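# Place pencil sharpener in green box, then lid it

## Task

Get the pencil sharpener into the green box (it may be released as soon as any part of it is inside), then put the box's own lid on to close it. Both must stay that way without the robot holding anything; finally open the gripper and pull the arm away.

## Robot and tools

Robot: one arm with seven joints (waist, shoulder, upper arm roll, elbow, forearm roll, wrist pitch, wrist roll) and a two-finger parallel gripper. The fingers point along the gripper's +z axis and close along its y axis. The reported hand point sits between the pads when closed; closed fingertips extend about 19 mm past it, open ones about 6 mm. Closing pushes the tips roughly 13 mm further out, so keep that margin above the table or box floor.

Frames: result lines report end_effector_position (metres) and end_effector_quat_wxyz in the scene frame. Its origin is on the table surface below the arm base, +z is up, and +y lies to the left when facing along +x. The base can be slightly tilted, and the printed position may be a bit off, especially far out. Commands, by contrast, are written in the gripper's own axes.

The row: every motion command is a single row of 9 numbers, each in [-1, 1], ordered dx, dy, dz, rx, ry, rz, position, force_limit, speed. The first six are an offset (not an absolute pose) in gripper axes, scaled so 1.0 equals 0.6 m of translation or 180 degrees of rotation; rx, ry, rz form one rotation vector. position: +1 is open to 85 mm, about -0.8 is where pads touch, -1 closes until blocked. force_limit sets pad force (roughly 20 N at -1, 128 N at 0, 235 N at +1 on a 40 mm object closed slowly; thin or tiny items get less). speed sets finger closing rate (about 20, 85, 150 mm/s at -1, 0, +1); quicker closing adds a few newtons of grip.

execute_actions(actions): a list of up to 15 actions; each action is a table of up to 15 rows, one row per 1/30 s step, and if shorter its final row repeats to fill 15 steps (0.5 s). Every row in an action is an offset from the gripper's measured pose at that action's start, not from the preceding row; for the first action of a call the reference is the last pose a result reported. An empty list just returns state and images. Each step the target is clipped to 70 mm and 16 degrees from the current pose, so big offsets need several actions; after an action the arm continues at most to the last clipped pose.

move(target, speed, blocking): target is one 9-number row as above, offset from the pose in the latest result showing one; the finger numbers are applied at the start. The gripper follows a straight path there, taking the shorter rotation, lasting 0.5 to 10 s (cut off at 10 s). speed is the top path speed in m/s, 0.002 to 0.5, default 0.25; rotation is capped at twice that in rad/s. The path ignores obstacles and the real gripper may lag, wander, or overshoot speed near full extension. Faster moves, and targets set deeper past a contact, hit and press harder. blocking=false returns after 0.5 s while motion continues; until an end is reported, new rows and moves are rejected, so use wait or stop. The result adds a move: line giving the ending (done, off_target, moving, held, fault...) and limits (paced = pose clipped; held = some steps blocked by a check, after which it may speed up sharply), plus distance to target.

wait(seconds): 0 to 10; the arm keeps its last command, and a running move carries on (returning early if it finishes). stop(): brakes a running move, needing room; fingers continue. zoom_image(camera, region): enlarges [x0, y0, x1, y1] pixels (max 504x504) of the latest image from cam_head_left, cam_head_right, cam_high, cam_low or cam_wrist (all 672x504, returned in that order). finished_scene(scene): ends the current scene by number, irreversibly, after the last command is held.

Results: object_status 0 = fingers moving; 1 = blocked while opening; 2 = blocked while closing (a grip); 3 = reached the commanded position or pads met (small items may still be held). To grasp, send -1, keep it, and look for 2. Any new position value resets status to 0 briefly. Stopped fingers stay put until position changes by at least 0.01; only then do new force_limit or speed values apply, so open first to regrip more gently. If the object slips, fingers re-close on their own, except after a force_limit -1 grip, where status remains 2 even if lost. position_measured is in counts: 3 open, about 78 for 60 mm, 130 for 40 mm, 180 for 20 mm, 230 pads touching. "Hand target" shows the pose currently being driven to; a "pose unreachable" line means the clearance check (which treats the base mount as part of the arm) altered or blocked the command. Joint limits in rad: waist and the three roll joints ±6.283, shoulder ±2.250, elbow ±2.580, wrist pitch ±2.100; the elbow cannot fully straighten.

Hazards: contact torque reaching a joint's load limit (48 N m for waist, shoulder, upper arm roll, elbow; 30.2 N m for forearm roll, wrist pitch, wrist roll, counting held weight) freezes the arm for 10 s and discards the rest of the call. Holding loads heats motors: a MOTOR HOT warning appears from 60 °C, and at 75 °C an OVER-TEMPERATURE FAULT lets the arm sink; avoid long holds. The robot keeps its last command while you deliberate. Occasional tugs may disturb a held part or push loose items. Never knock anything off the table, and avoid dropping, slamming, striking hard or shoving. Sequence: locate items with the cameras, grasp the sharpener, lower it into the green box and release, then grasp the lid, set it on the box so it rests closed by itself, open the gripper and retract before ending the scene.

Each tool is called after ">>>" by a JSON object that holds its "op" and its "data".

## Session

>>> {"op": "execute_actions", "data": {"actions": []}}

Scene clock: 0.00 s.
end_effector_position=(+0.0003, +0.3494, +0.3166) position_measured=3 object_status=3 end_effector_quat_wxyz=(-0.323, +0.515, +0.778, +0.157)
Joint positions: [-2.222  0.85   0.354  2.337 -1.069 -0.2   -0.505]
Joint velocities: [ 0.    -0.002 -0.    -0.     0.     0.     0.001]
Hand target: +0.000, +0.349, +0.317; -0.323, +0.515, +0.778, +0.157

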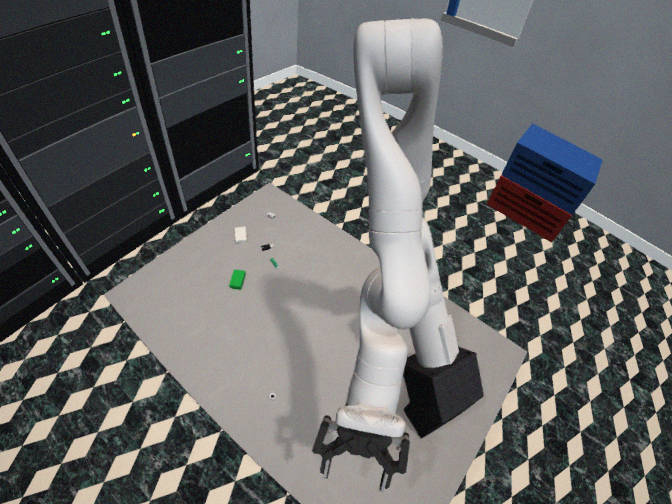

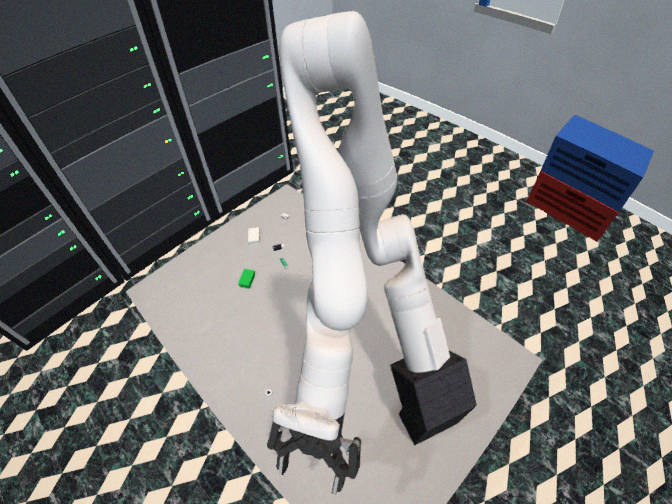

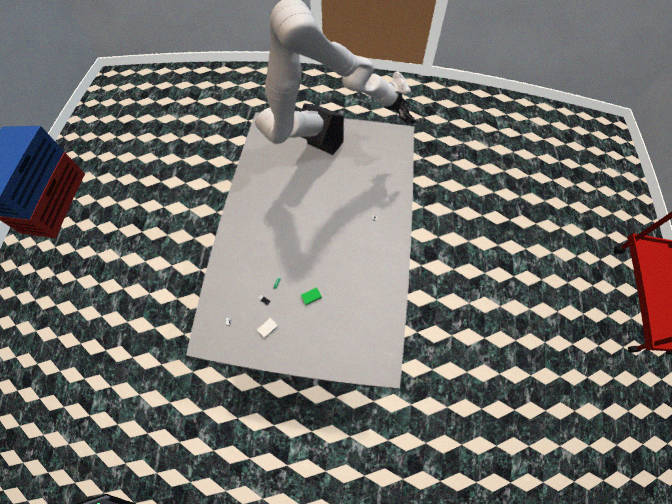

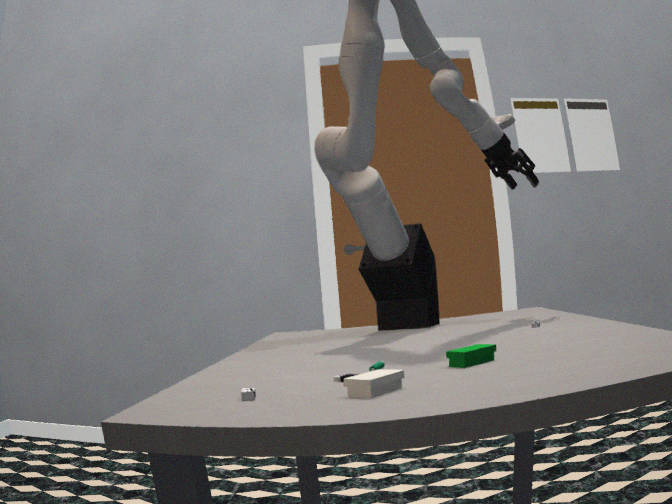

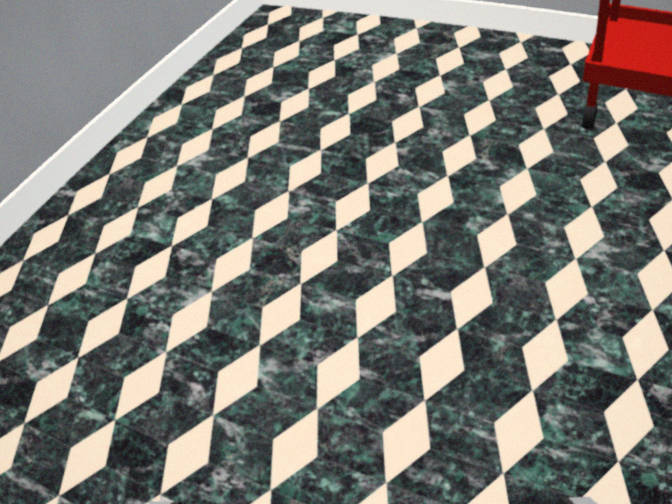

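>>> {"op": "zoom_image", "data": {"camera": "cam_high", "region": [180, 200, 420, 380]}}

>>> {"op": "zoom_image", "data": {"camera": "cam_low", "region": [200, 300, 580, 420]}}

Region (180, 200, 420, 380) of cam_high's 672x504 image, scaled by 2.100, with more detail than that image has; it fills the top 378 rows of this view, and the rest is white.

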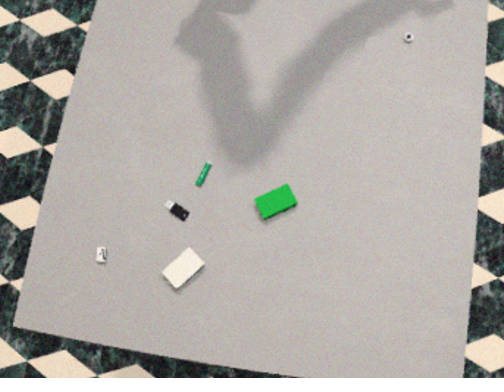

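Region (200, 300, 580, 420) of cam_low's 672x504 image, scaled by 1.326, with more detail than that image has; it fills the top 159 rows of this view, and the rest is white.

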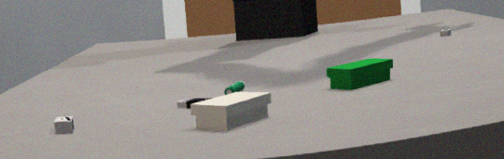

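>>> {"op": "move", "data": {"target": [-0.58,0.647,-0.777,-0.031,-0.232,0,1,0,0]}}

Scene clock: 13.77 s.
end_effector_position=(+0.6009, +0.0023, +0.3976) position_measured=3 object_status=3 end_effector_quat_wxyz=(-0.000, +0.551, +0.834, +0.003)
Joint positions: [-2.489  0.527  2.301  1.595  0.168  1.302  0.019]
Joint velocities: [ 0.008 -0.009 -0.001 -0.004  0.004  0.001 -0.002]
Hand target: +0.601, +0.002, +0.397; -0.001, +0.551, +0.834, +0.002
Off the commanded pose: 0.003 m, 0 deg.
move: done; limits=paced

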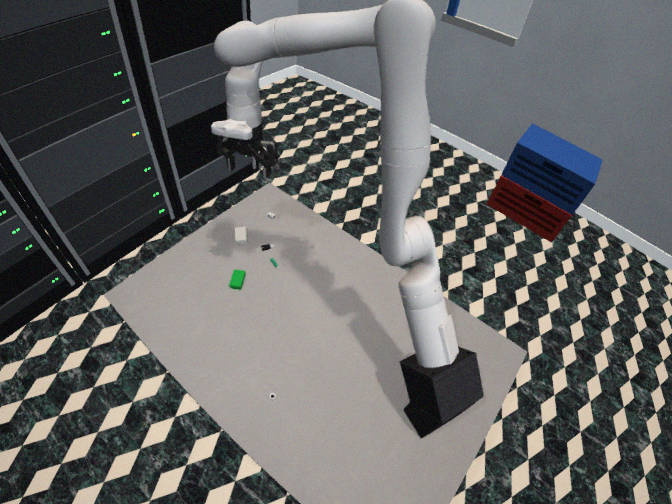

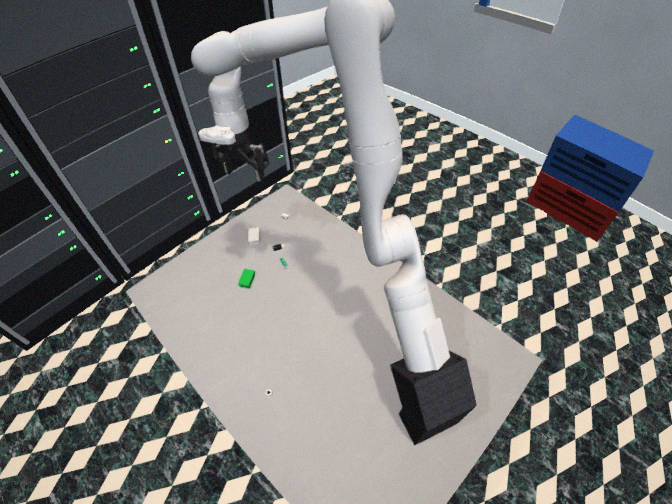

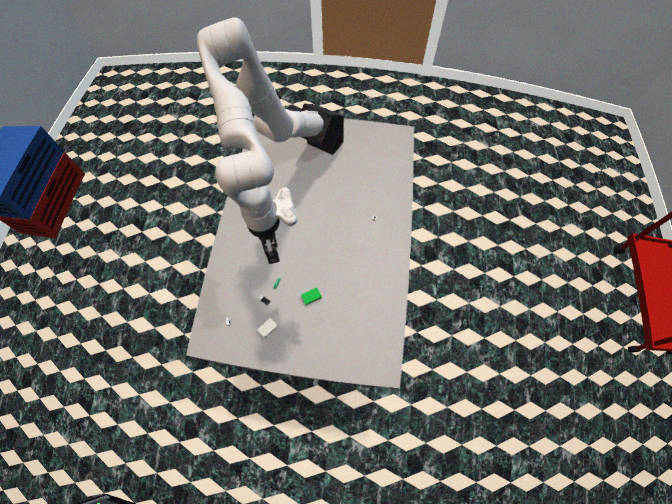

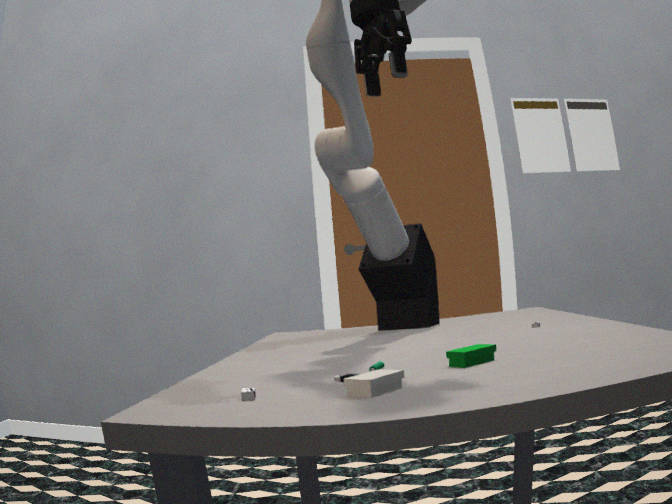

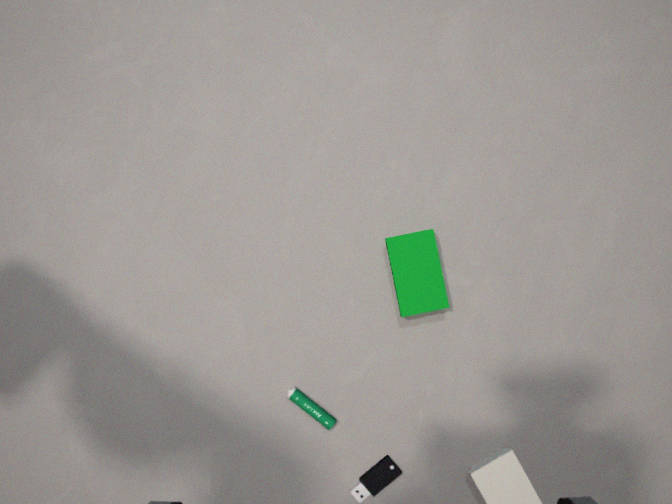

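>>> {"op": "move", "data": {"target": [0.072,0.08,0.42,0,0,-0.058,1,0,0]}}

Scene clock: 21.83 s.
end_effector_position=(+0.6283, +0.0613, +0.1455) position_measured=3 object_status=3 end_effector_quat_wxyz=(+0.000, +0.473, +0.881, +0.001)
Joint positions: [-1.493  0.349  1.297  1.829  0.412  0.683 -0.13 ]
Joint velocities: [ 0.006  0.002 -0.    -0.    -0.001 -0.001  0.001]
Hand target: +0.628, +0.061, +0.145; +0.000, +0.473, +0.881, +0.001
Off the commanded pose: 0.001 m, 0 deg.
move: done

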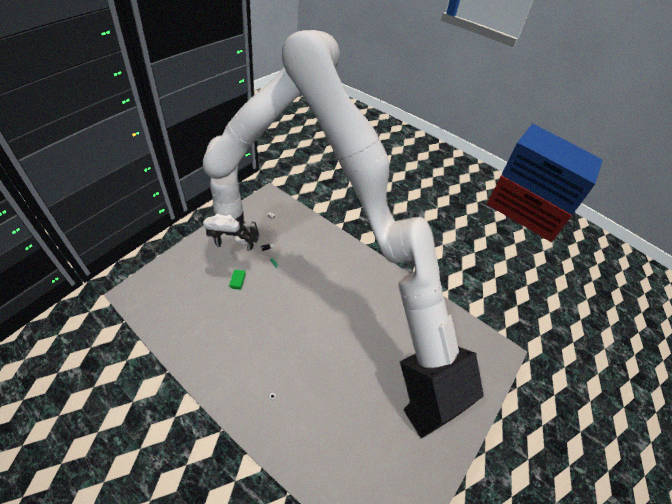

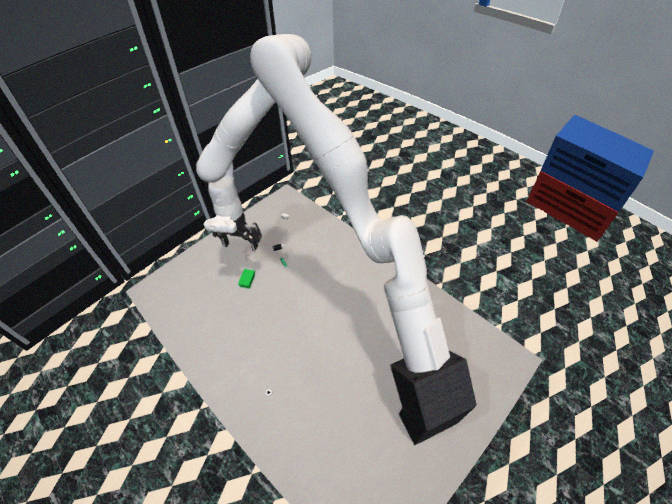

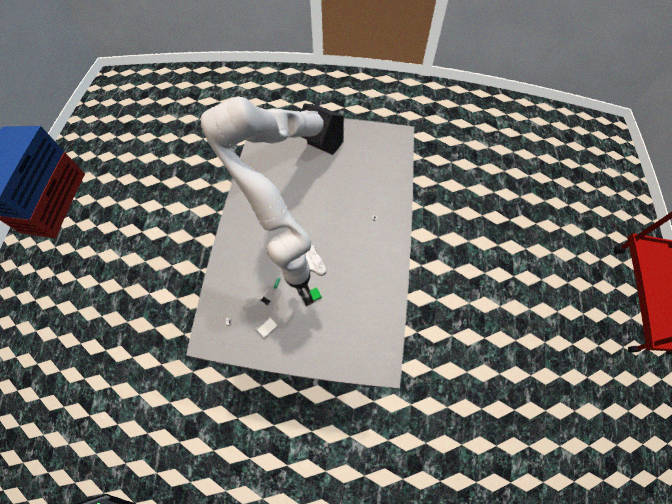

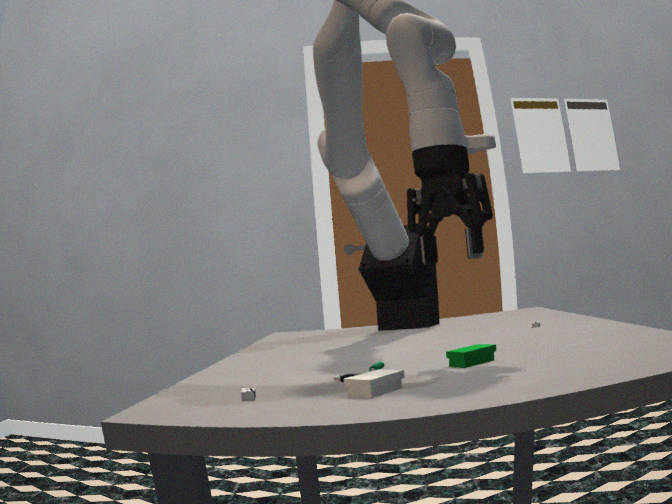

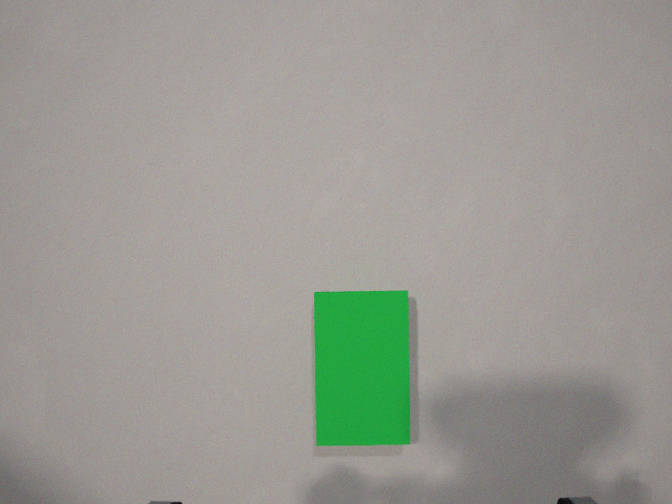

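>>> {"op": "move", "data": {"target": [0.005,-0.008,0.13,0,0,0,1,0,0], "speed": 0.12}}

Scene clock: 30.63 s.
end_effector_position=(+0.6230, +0.0613, +0.0676) position_measured=3 object_status=3 end_effector_quat_wxyz=(+0.001, +0.473, +0.881, +0.002)
Joint positions: [-1.173  0.471  1.11   1.862  0.307  0.458 -0.048]
Joint velocities: [ 0.004  0.002  0.001 -0.001 -0.001 -0.002  0.   ]
Hand target: +0.623, +0.061, +0.068; +0.001, +0.473, +0.881, +0.001
Off the commanded pose: 0.000 m, 0 deg.
move: done

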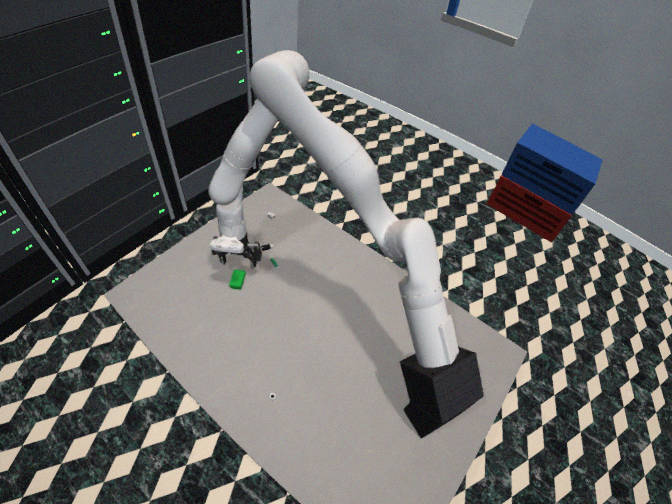

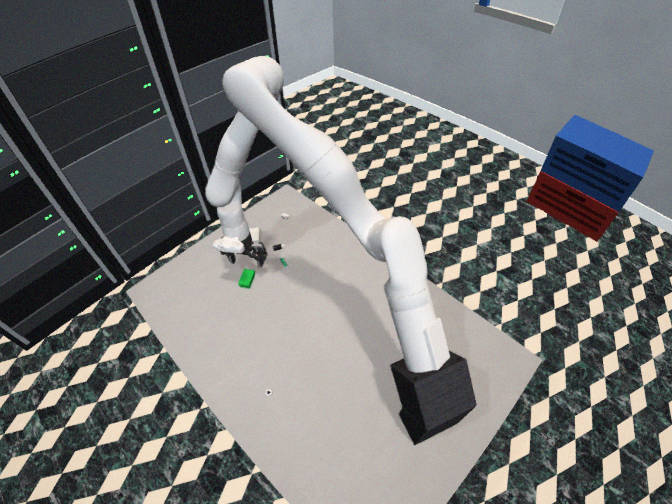

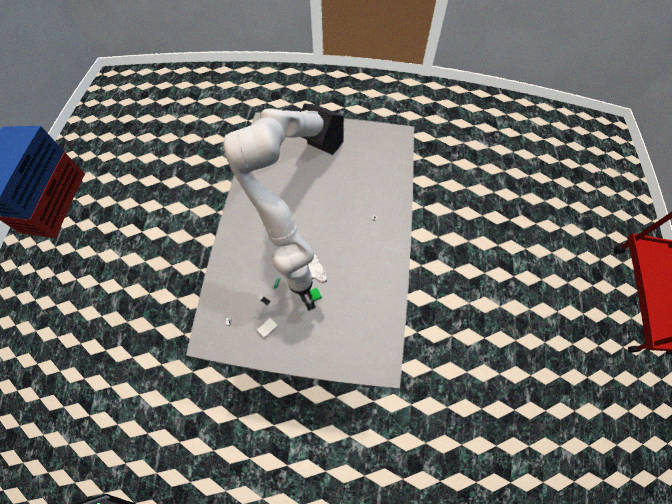

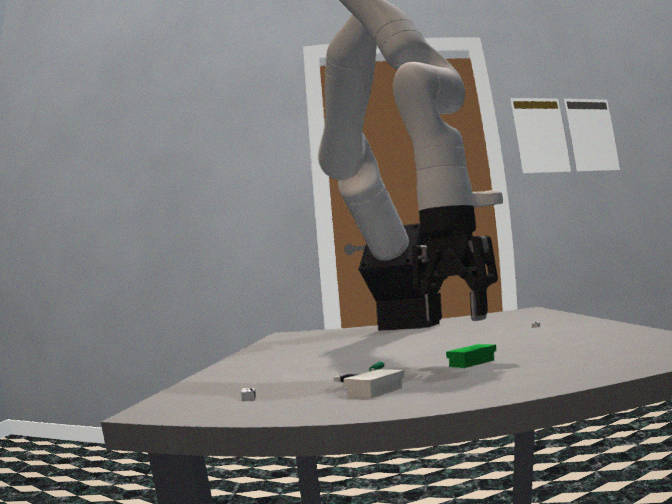

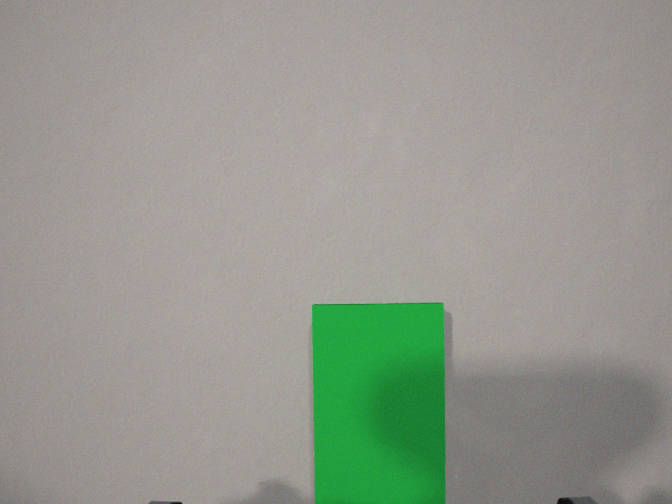

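>>> {"op": "move", "data": {"target": [0.015,0.003,0.06,0,0,0,1,0,0], "speed": 0.08}}

>>> {"op": "zoom_image", "data": {"camera": "cam_low", "region": [400, 280, 560, 400]}}

Scene clock: 39.70 s.
end_effector_position=(+0.6197, +0.0703, +0.0320) position_measured=3 object_status=3 end_effector_quat_wxyz=(+0.001, +0.473, +0.881, +0.002)
Joint positions: [-1.055  0.544  1.026  1.854  0.265  0.375 -0.033]
Joint velocities: [ 0.01   0.005 -0.    -0.001 -0.002 -0.     0.002]
Hand target: +0.620, +0.070, +0.032; +0.001, +0.473, +0.881, +0.001
Off the commanded pose: 0.001 m, 0 deg.
move: done

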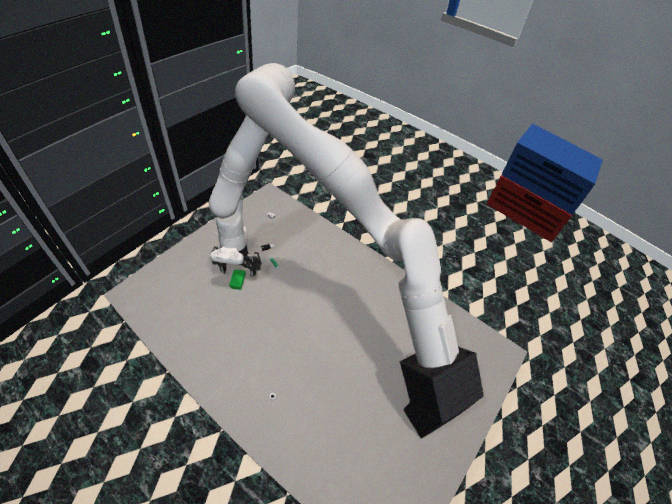

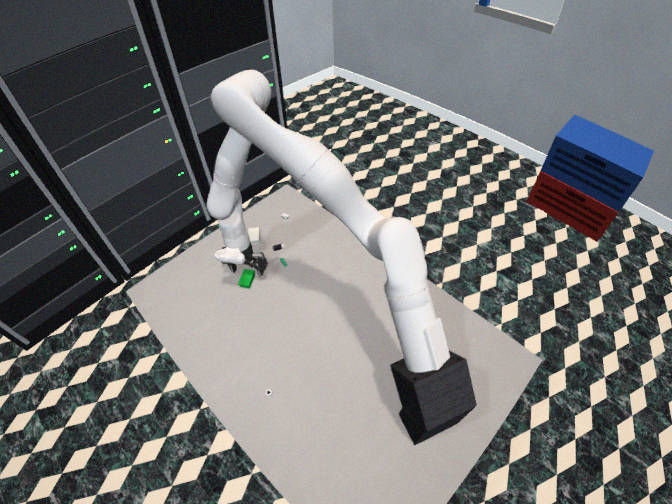

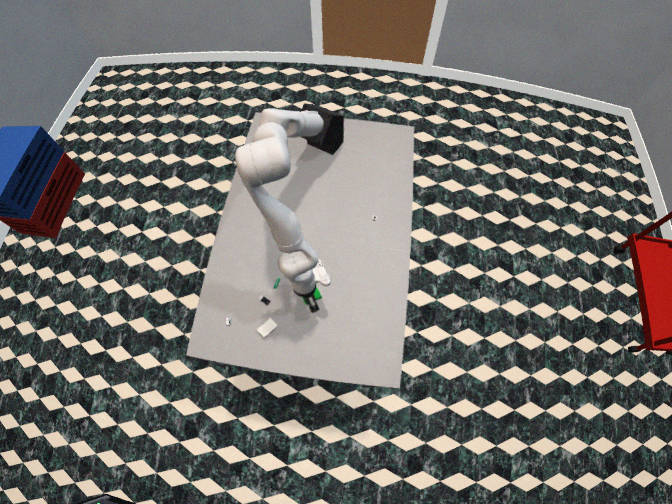

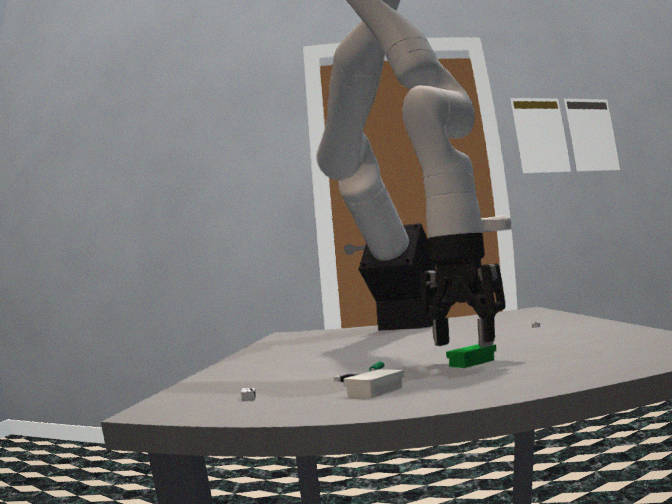

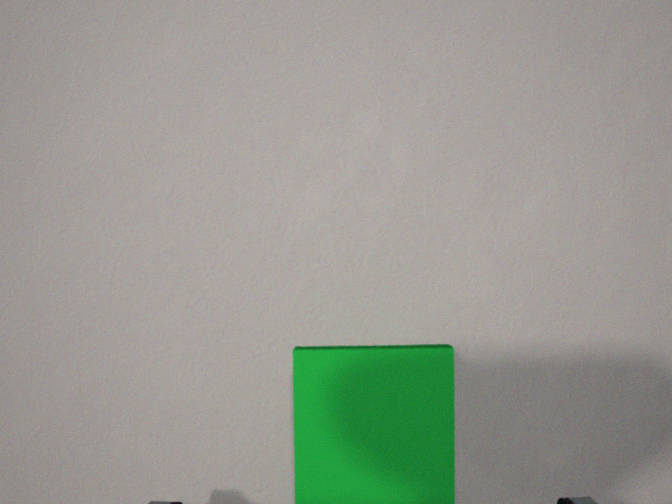

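Region (400, 280, 560, 400) of cam_low's 672x504 image, scaled by 3.150, with more detail than that image has; it fills the top 378 rows of this view, and the rest is white.

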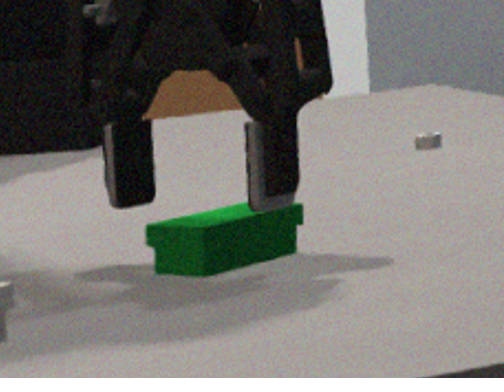

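>>> {"op": "move", "data": {"target": [0.004,0,0.015,0,0,0,1,0,0], "speed": 0.04}}

>>> {"op": "move", "data": {"target": [0,0,0,0,0,0,-1,-0.7,-0.3]}}

>>> {"op": "move", "data": {"target": [0,0,-0.08,0,0,0,-1,-0.7,-0.3], "speed": 0.06}}

Scene clock: 46.37 s.
end_effector_position=(+0.6185, +0.0725, +0.0231) position_measured=3 object_status=3 end_effector_quat_wxyz=(+0.001, +0.473, +0.881, +0.002)
Joint positions: [-1.03   0.562  1.008  1.852  0.257  0.355 -0.032]
Joint velocities: [ 0.004  0.002 -0.     0.    -0.001  0.001 -0.001]
Hand target: +0.618, +0.072, +0.023; +0.001, +0.473, +0.881, +0.002
Off the commanded pose: 0.000 m, 0 deg.
move: done

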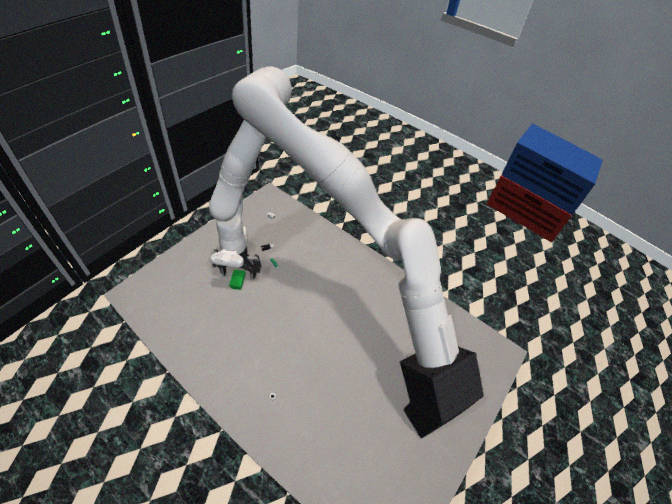

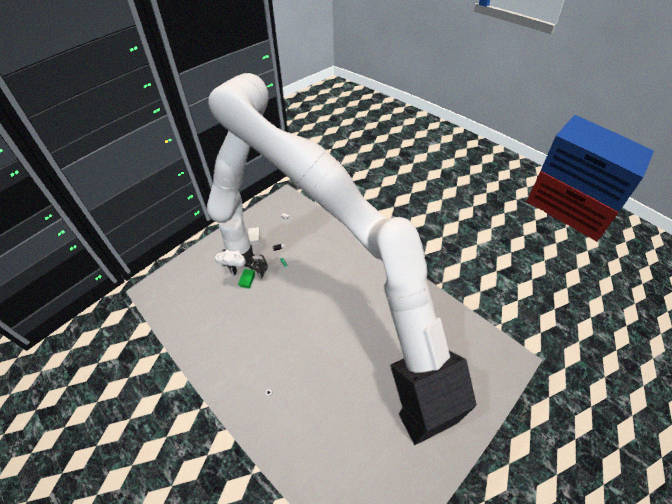

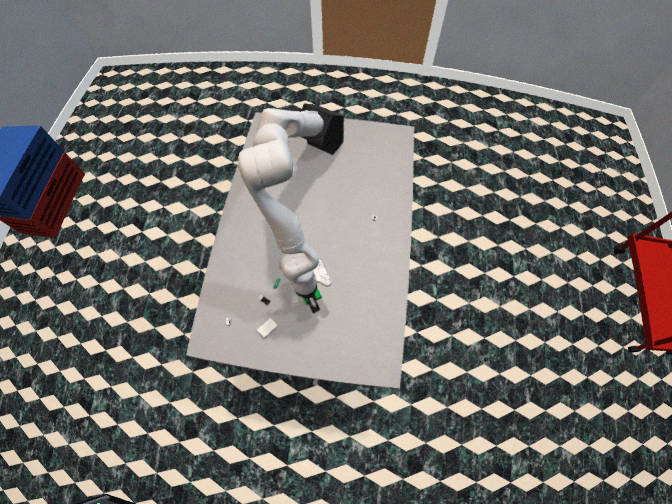

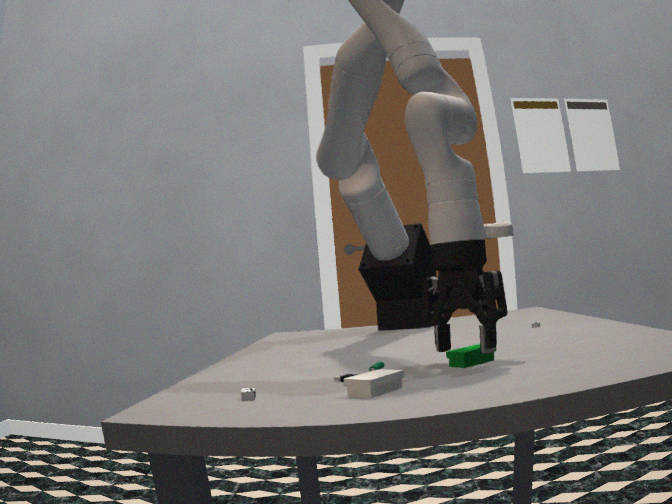

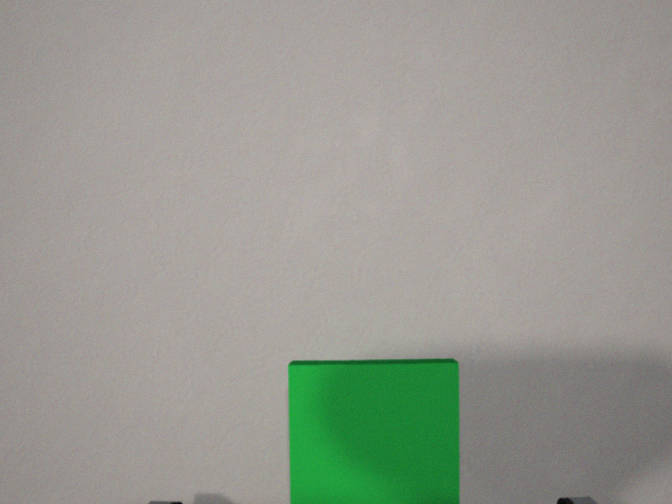

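Scene clock: 47.43 s.
end_effector_position=(+0.6185, +0.0726, +0.0233) position_measured=139 object_status=2 end_effector_quat_wxyz=(+0.001, +0.473, +0.881, +0.002)
Joint positions: [-1.03   0.561  1.008  1.852  0.257  0.355 -0.032]
Joint velocities: [-0.     0.001 -0.001 -0.001 -0.001 -0.001 -0.   ]
Hand target: +0.618, +0.073, +0.023; +0.001, +0.473, +0.881, +0.002
Off the commanded pose: 0.000 m, 0 deg.
move: done

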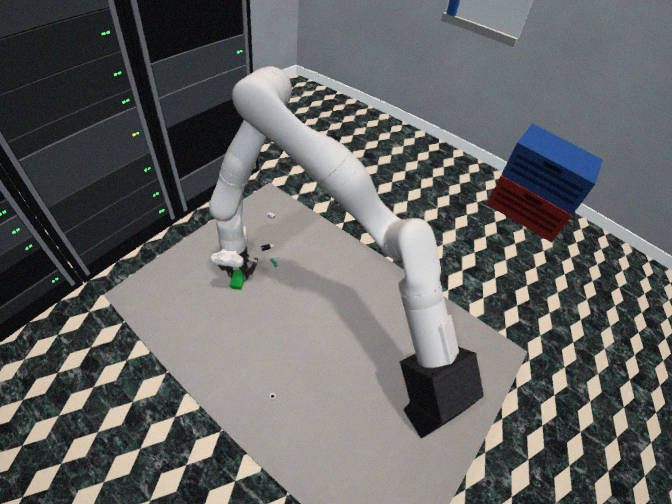

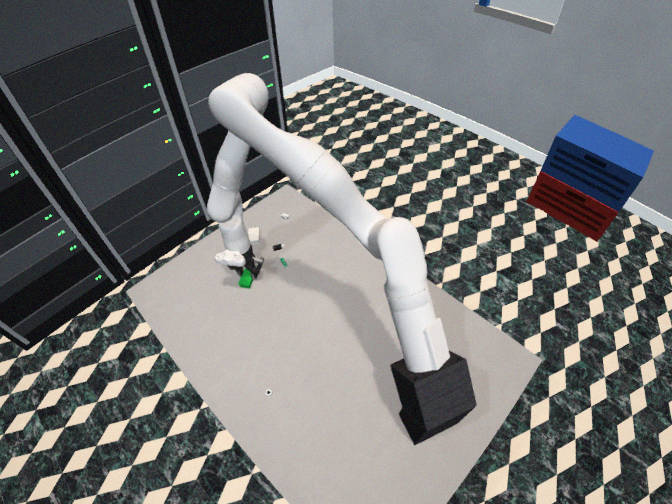

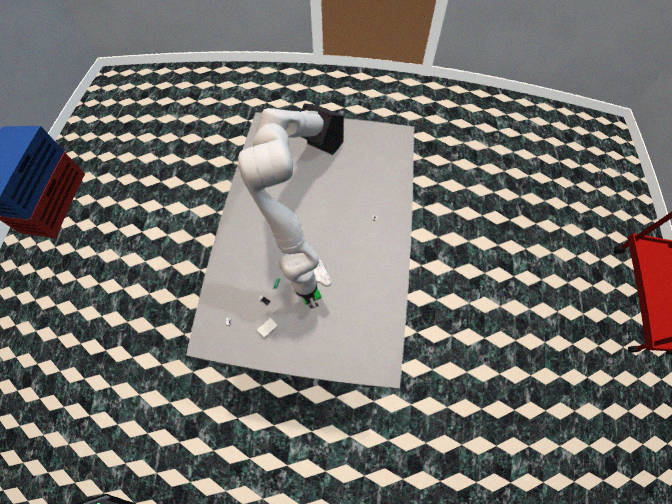

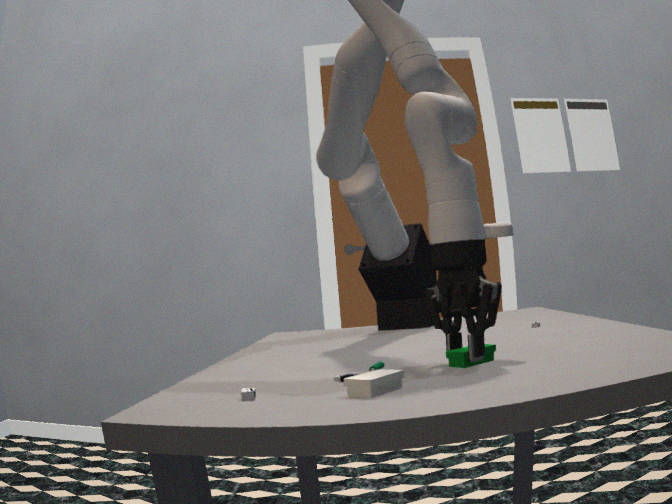

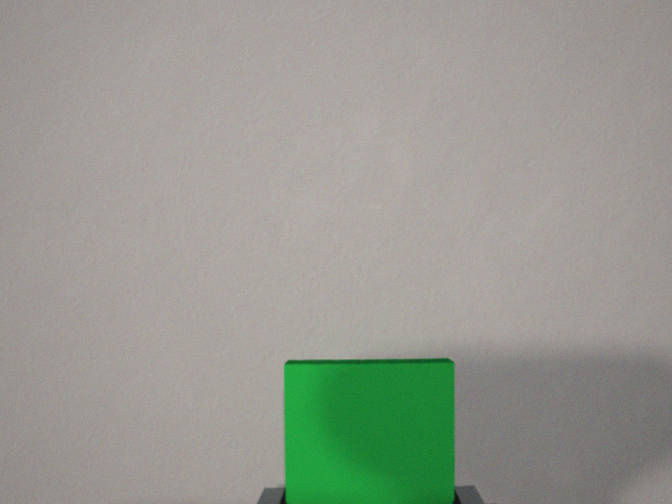

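Scene clock: 48.57 s.
end_effector_position=(+0.6183, +0.0720, +0.0710) position_measured=139 object_status=2 end_effector_quat_wxyz=(+0.000, +0.473, +0.881, +0.002)
Joint positions: [-1.202  0.486  1.119  1.867  0.303  0.461 -0.069]
Joint velocities: [-0.009 -0.003  0.001 -0.001  0.001  0.002 -0.001]
Hand target: +0.618, +0.072, +0.071; +0.000, +0.473, +0.881, +0.002
Off the commanded pose: 0.000 m, 0 deg.
move: done

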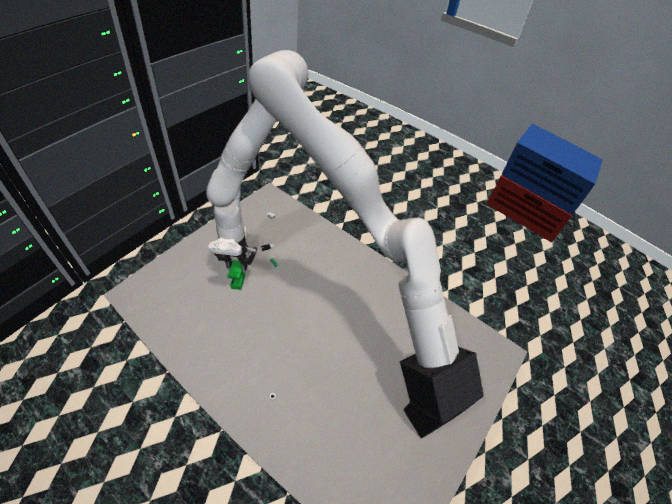

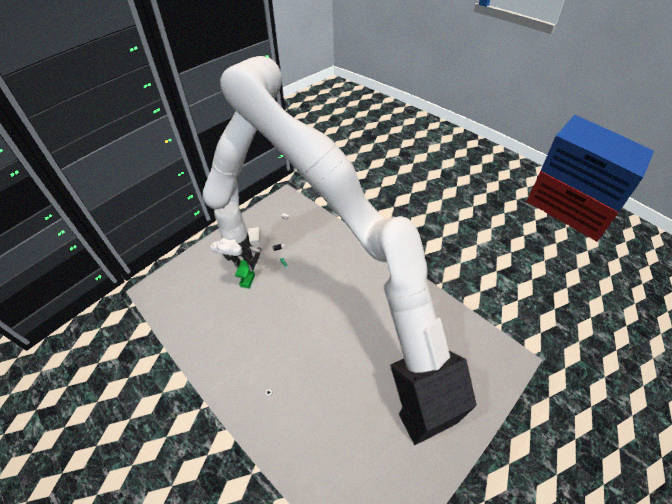

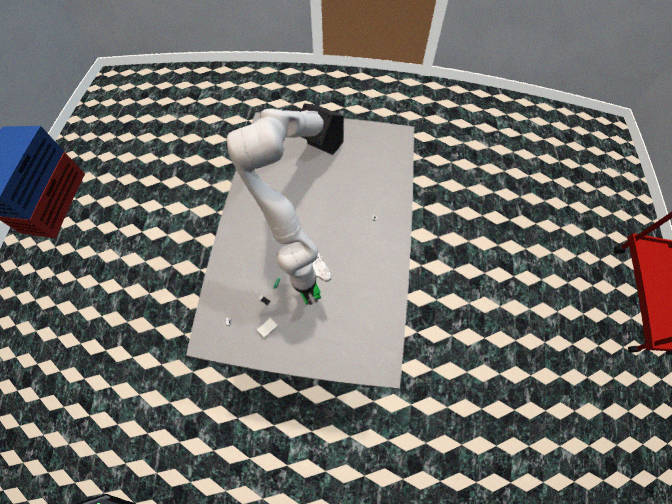

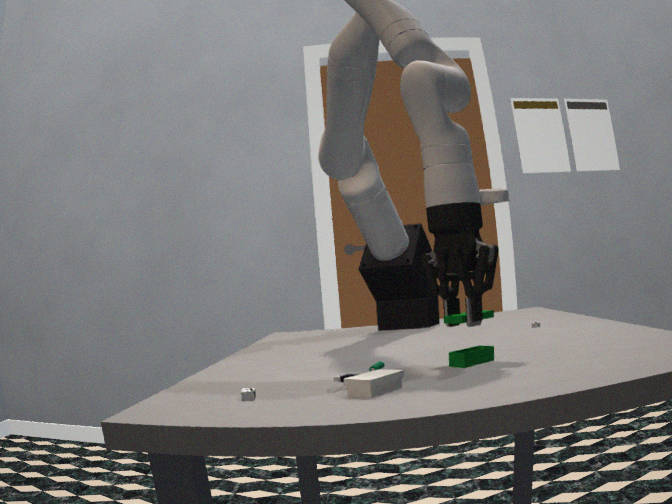

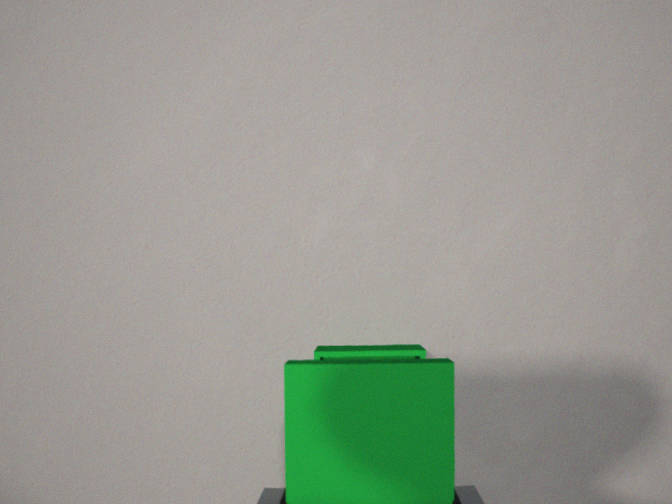

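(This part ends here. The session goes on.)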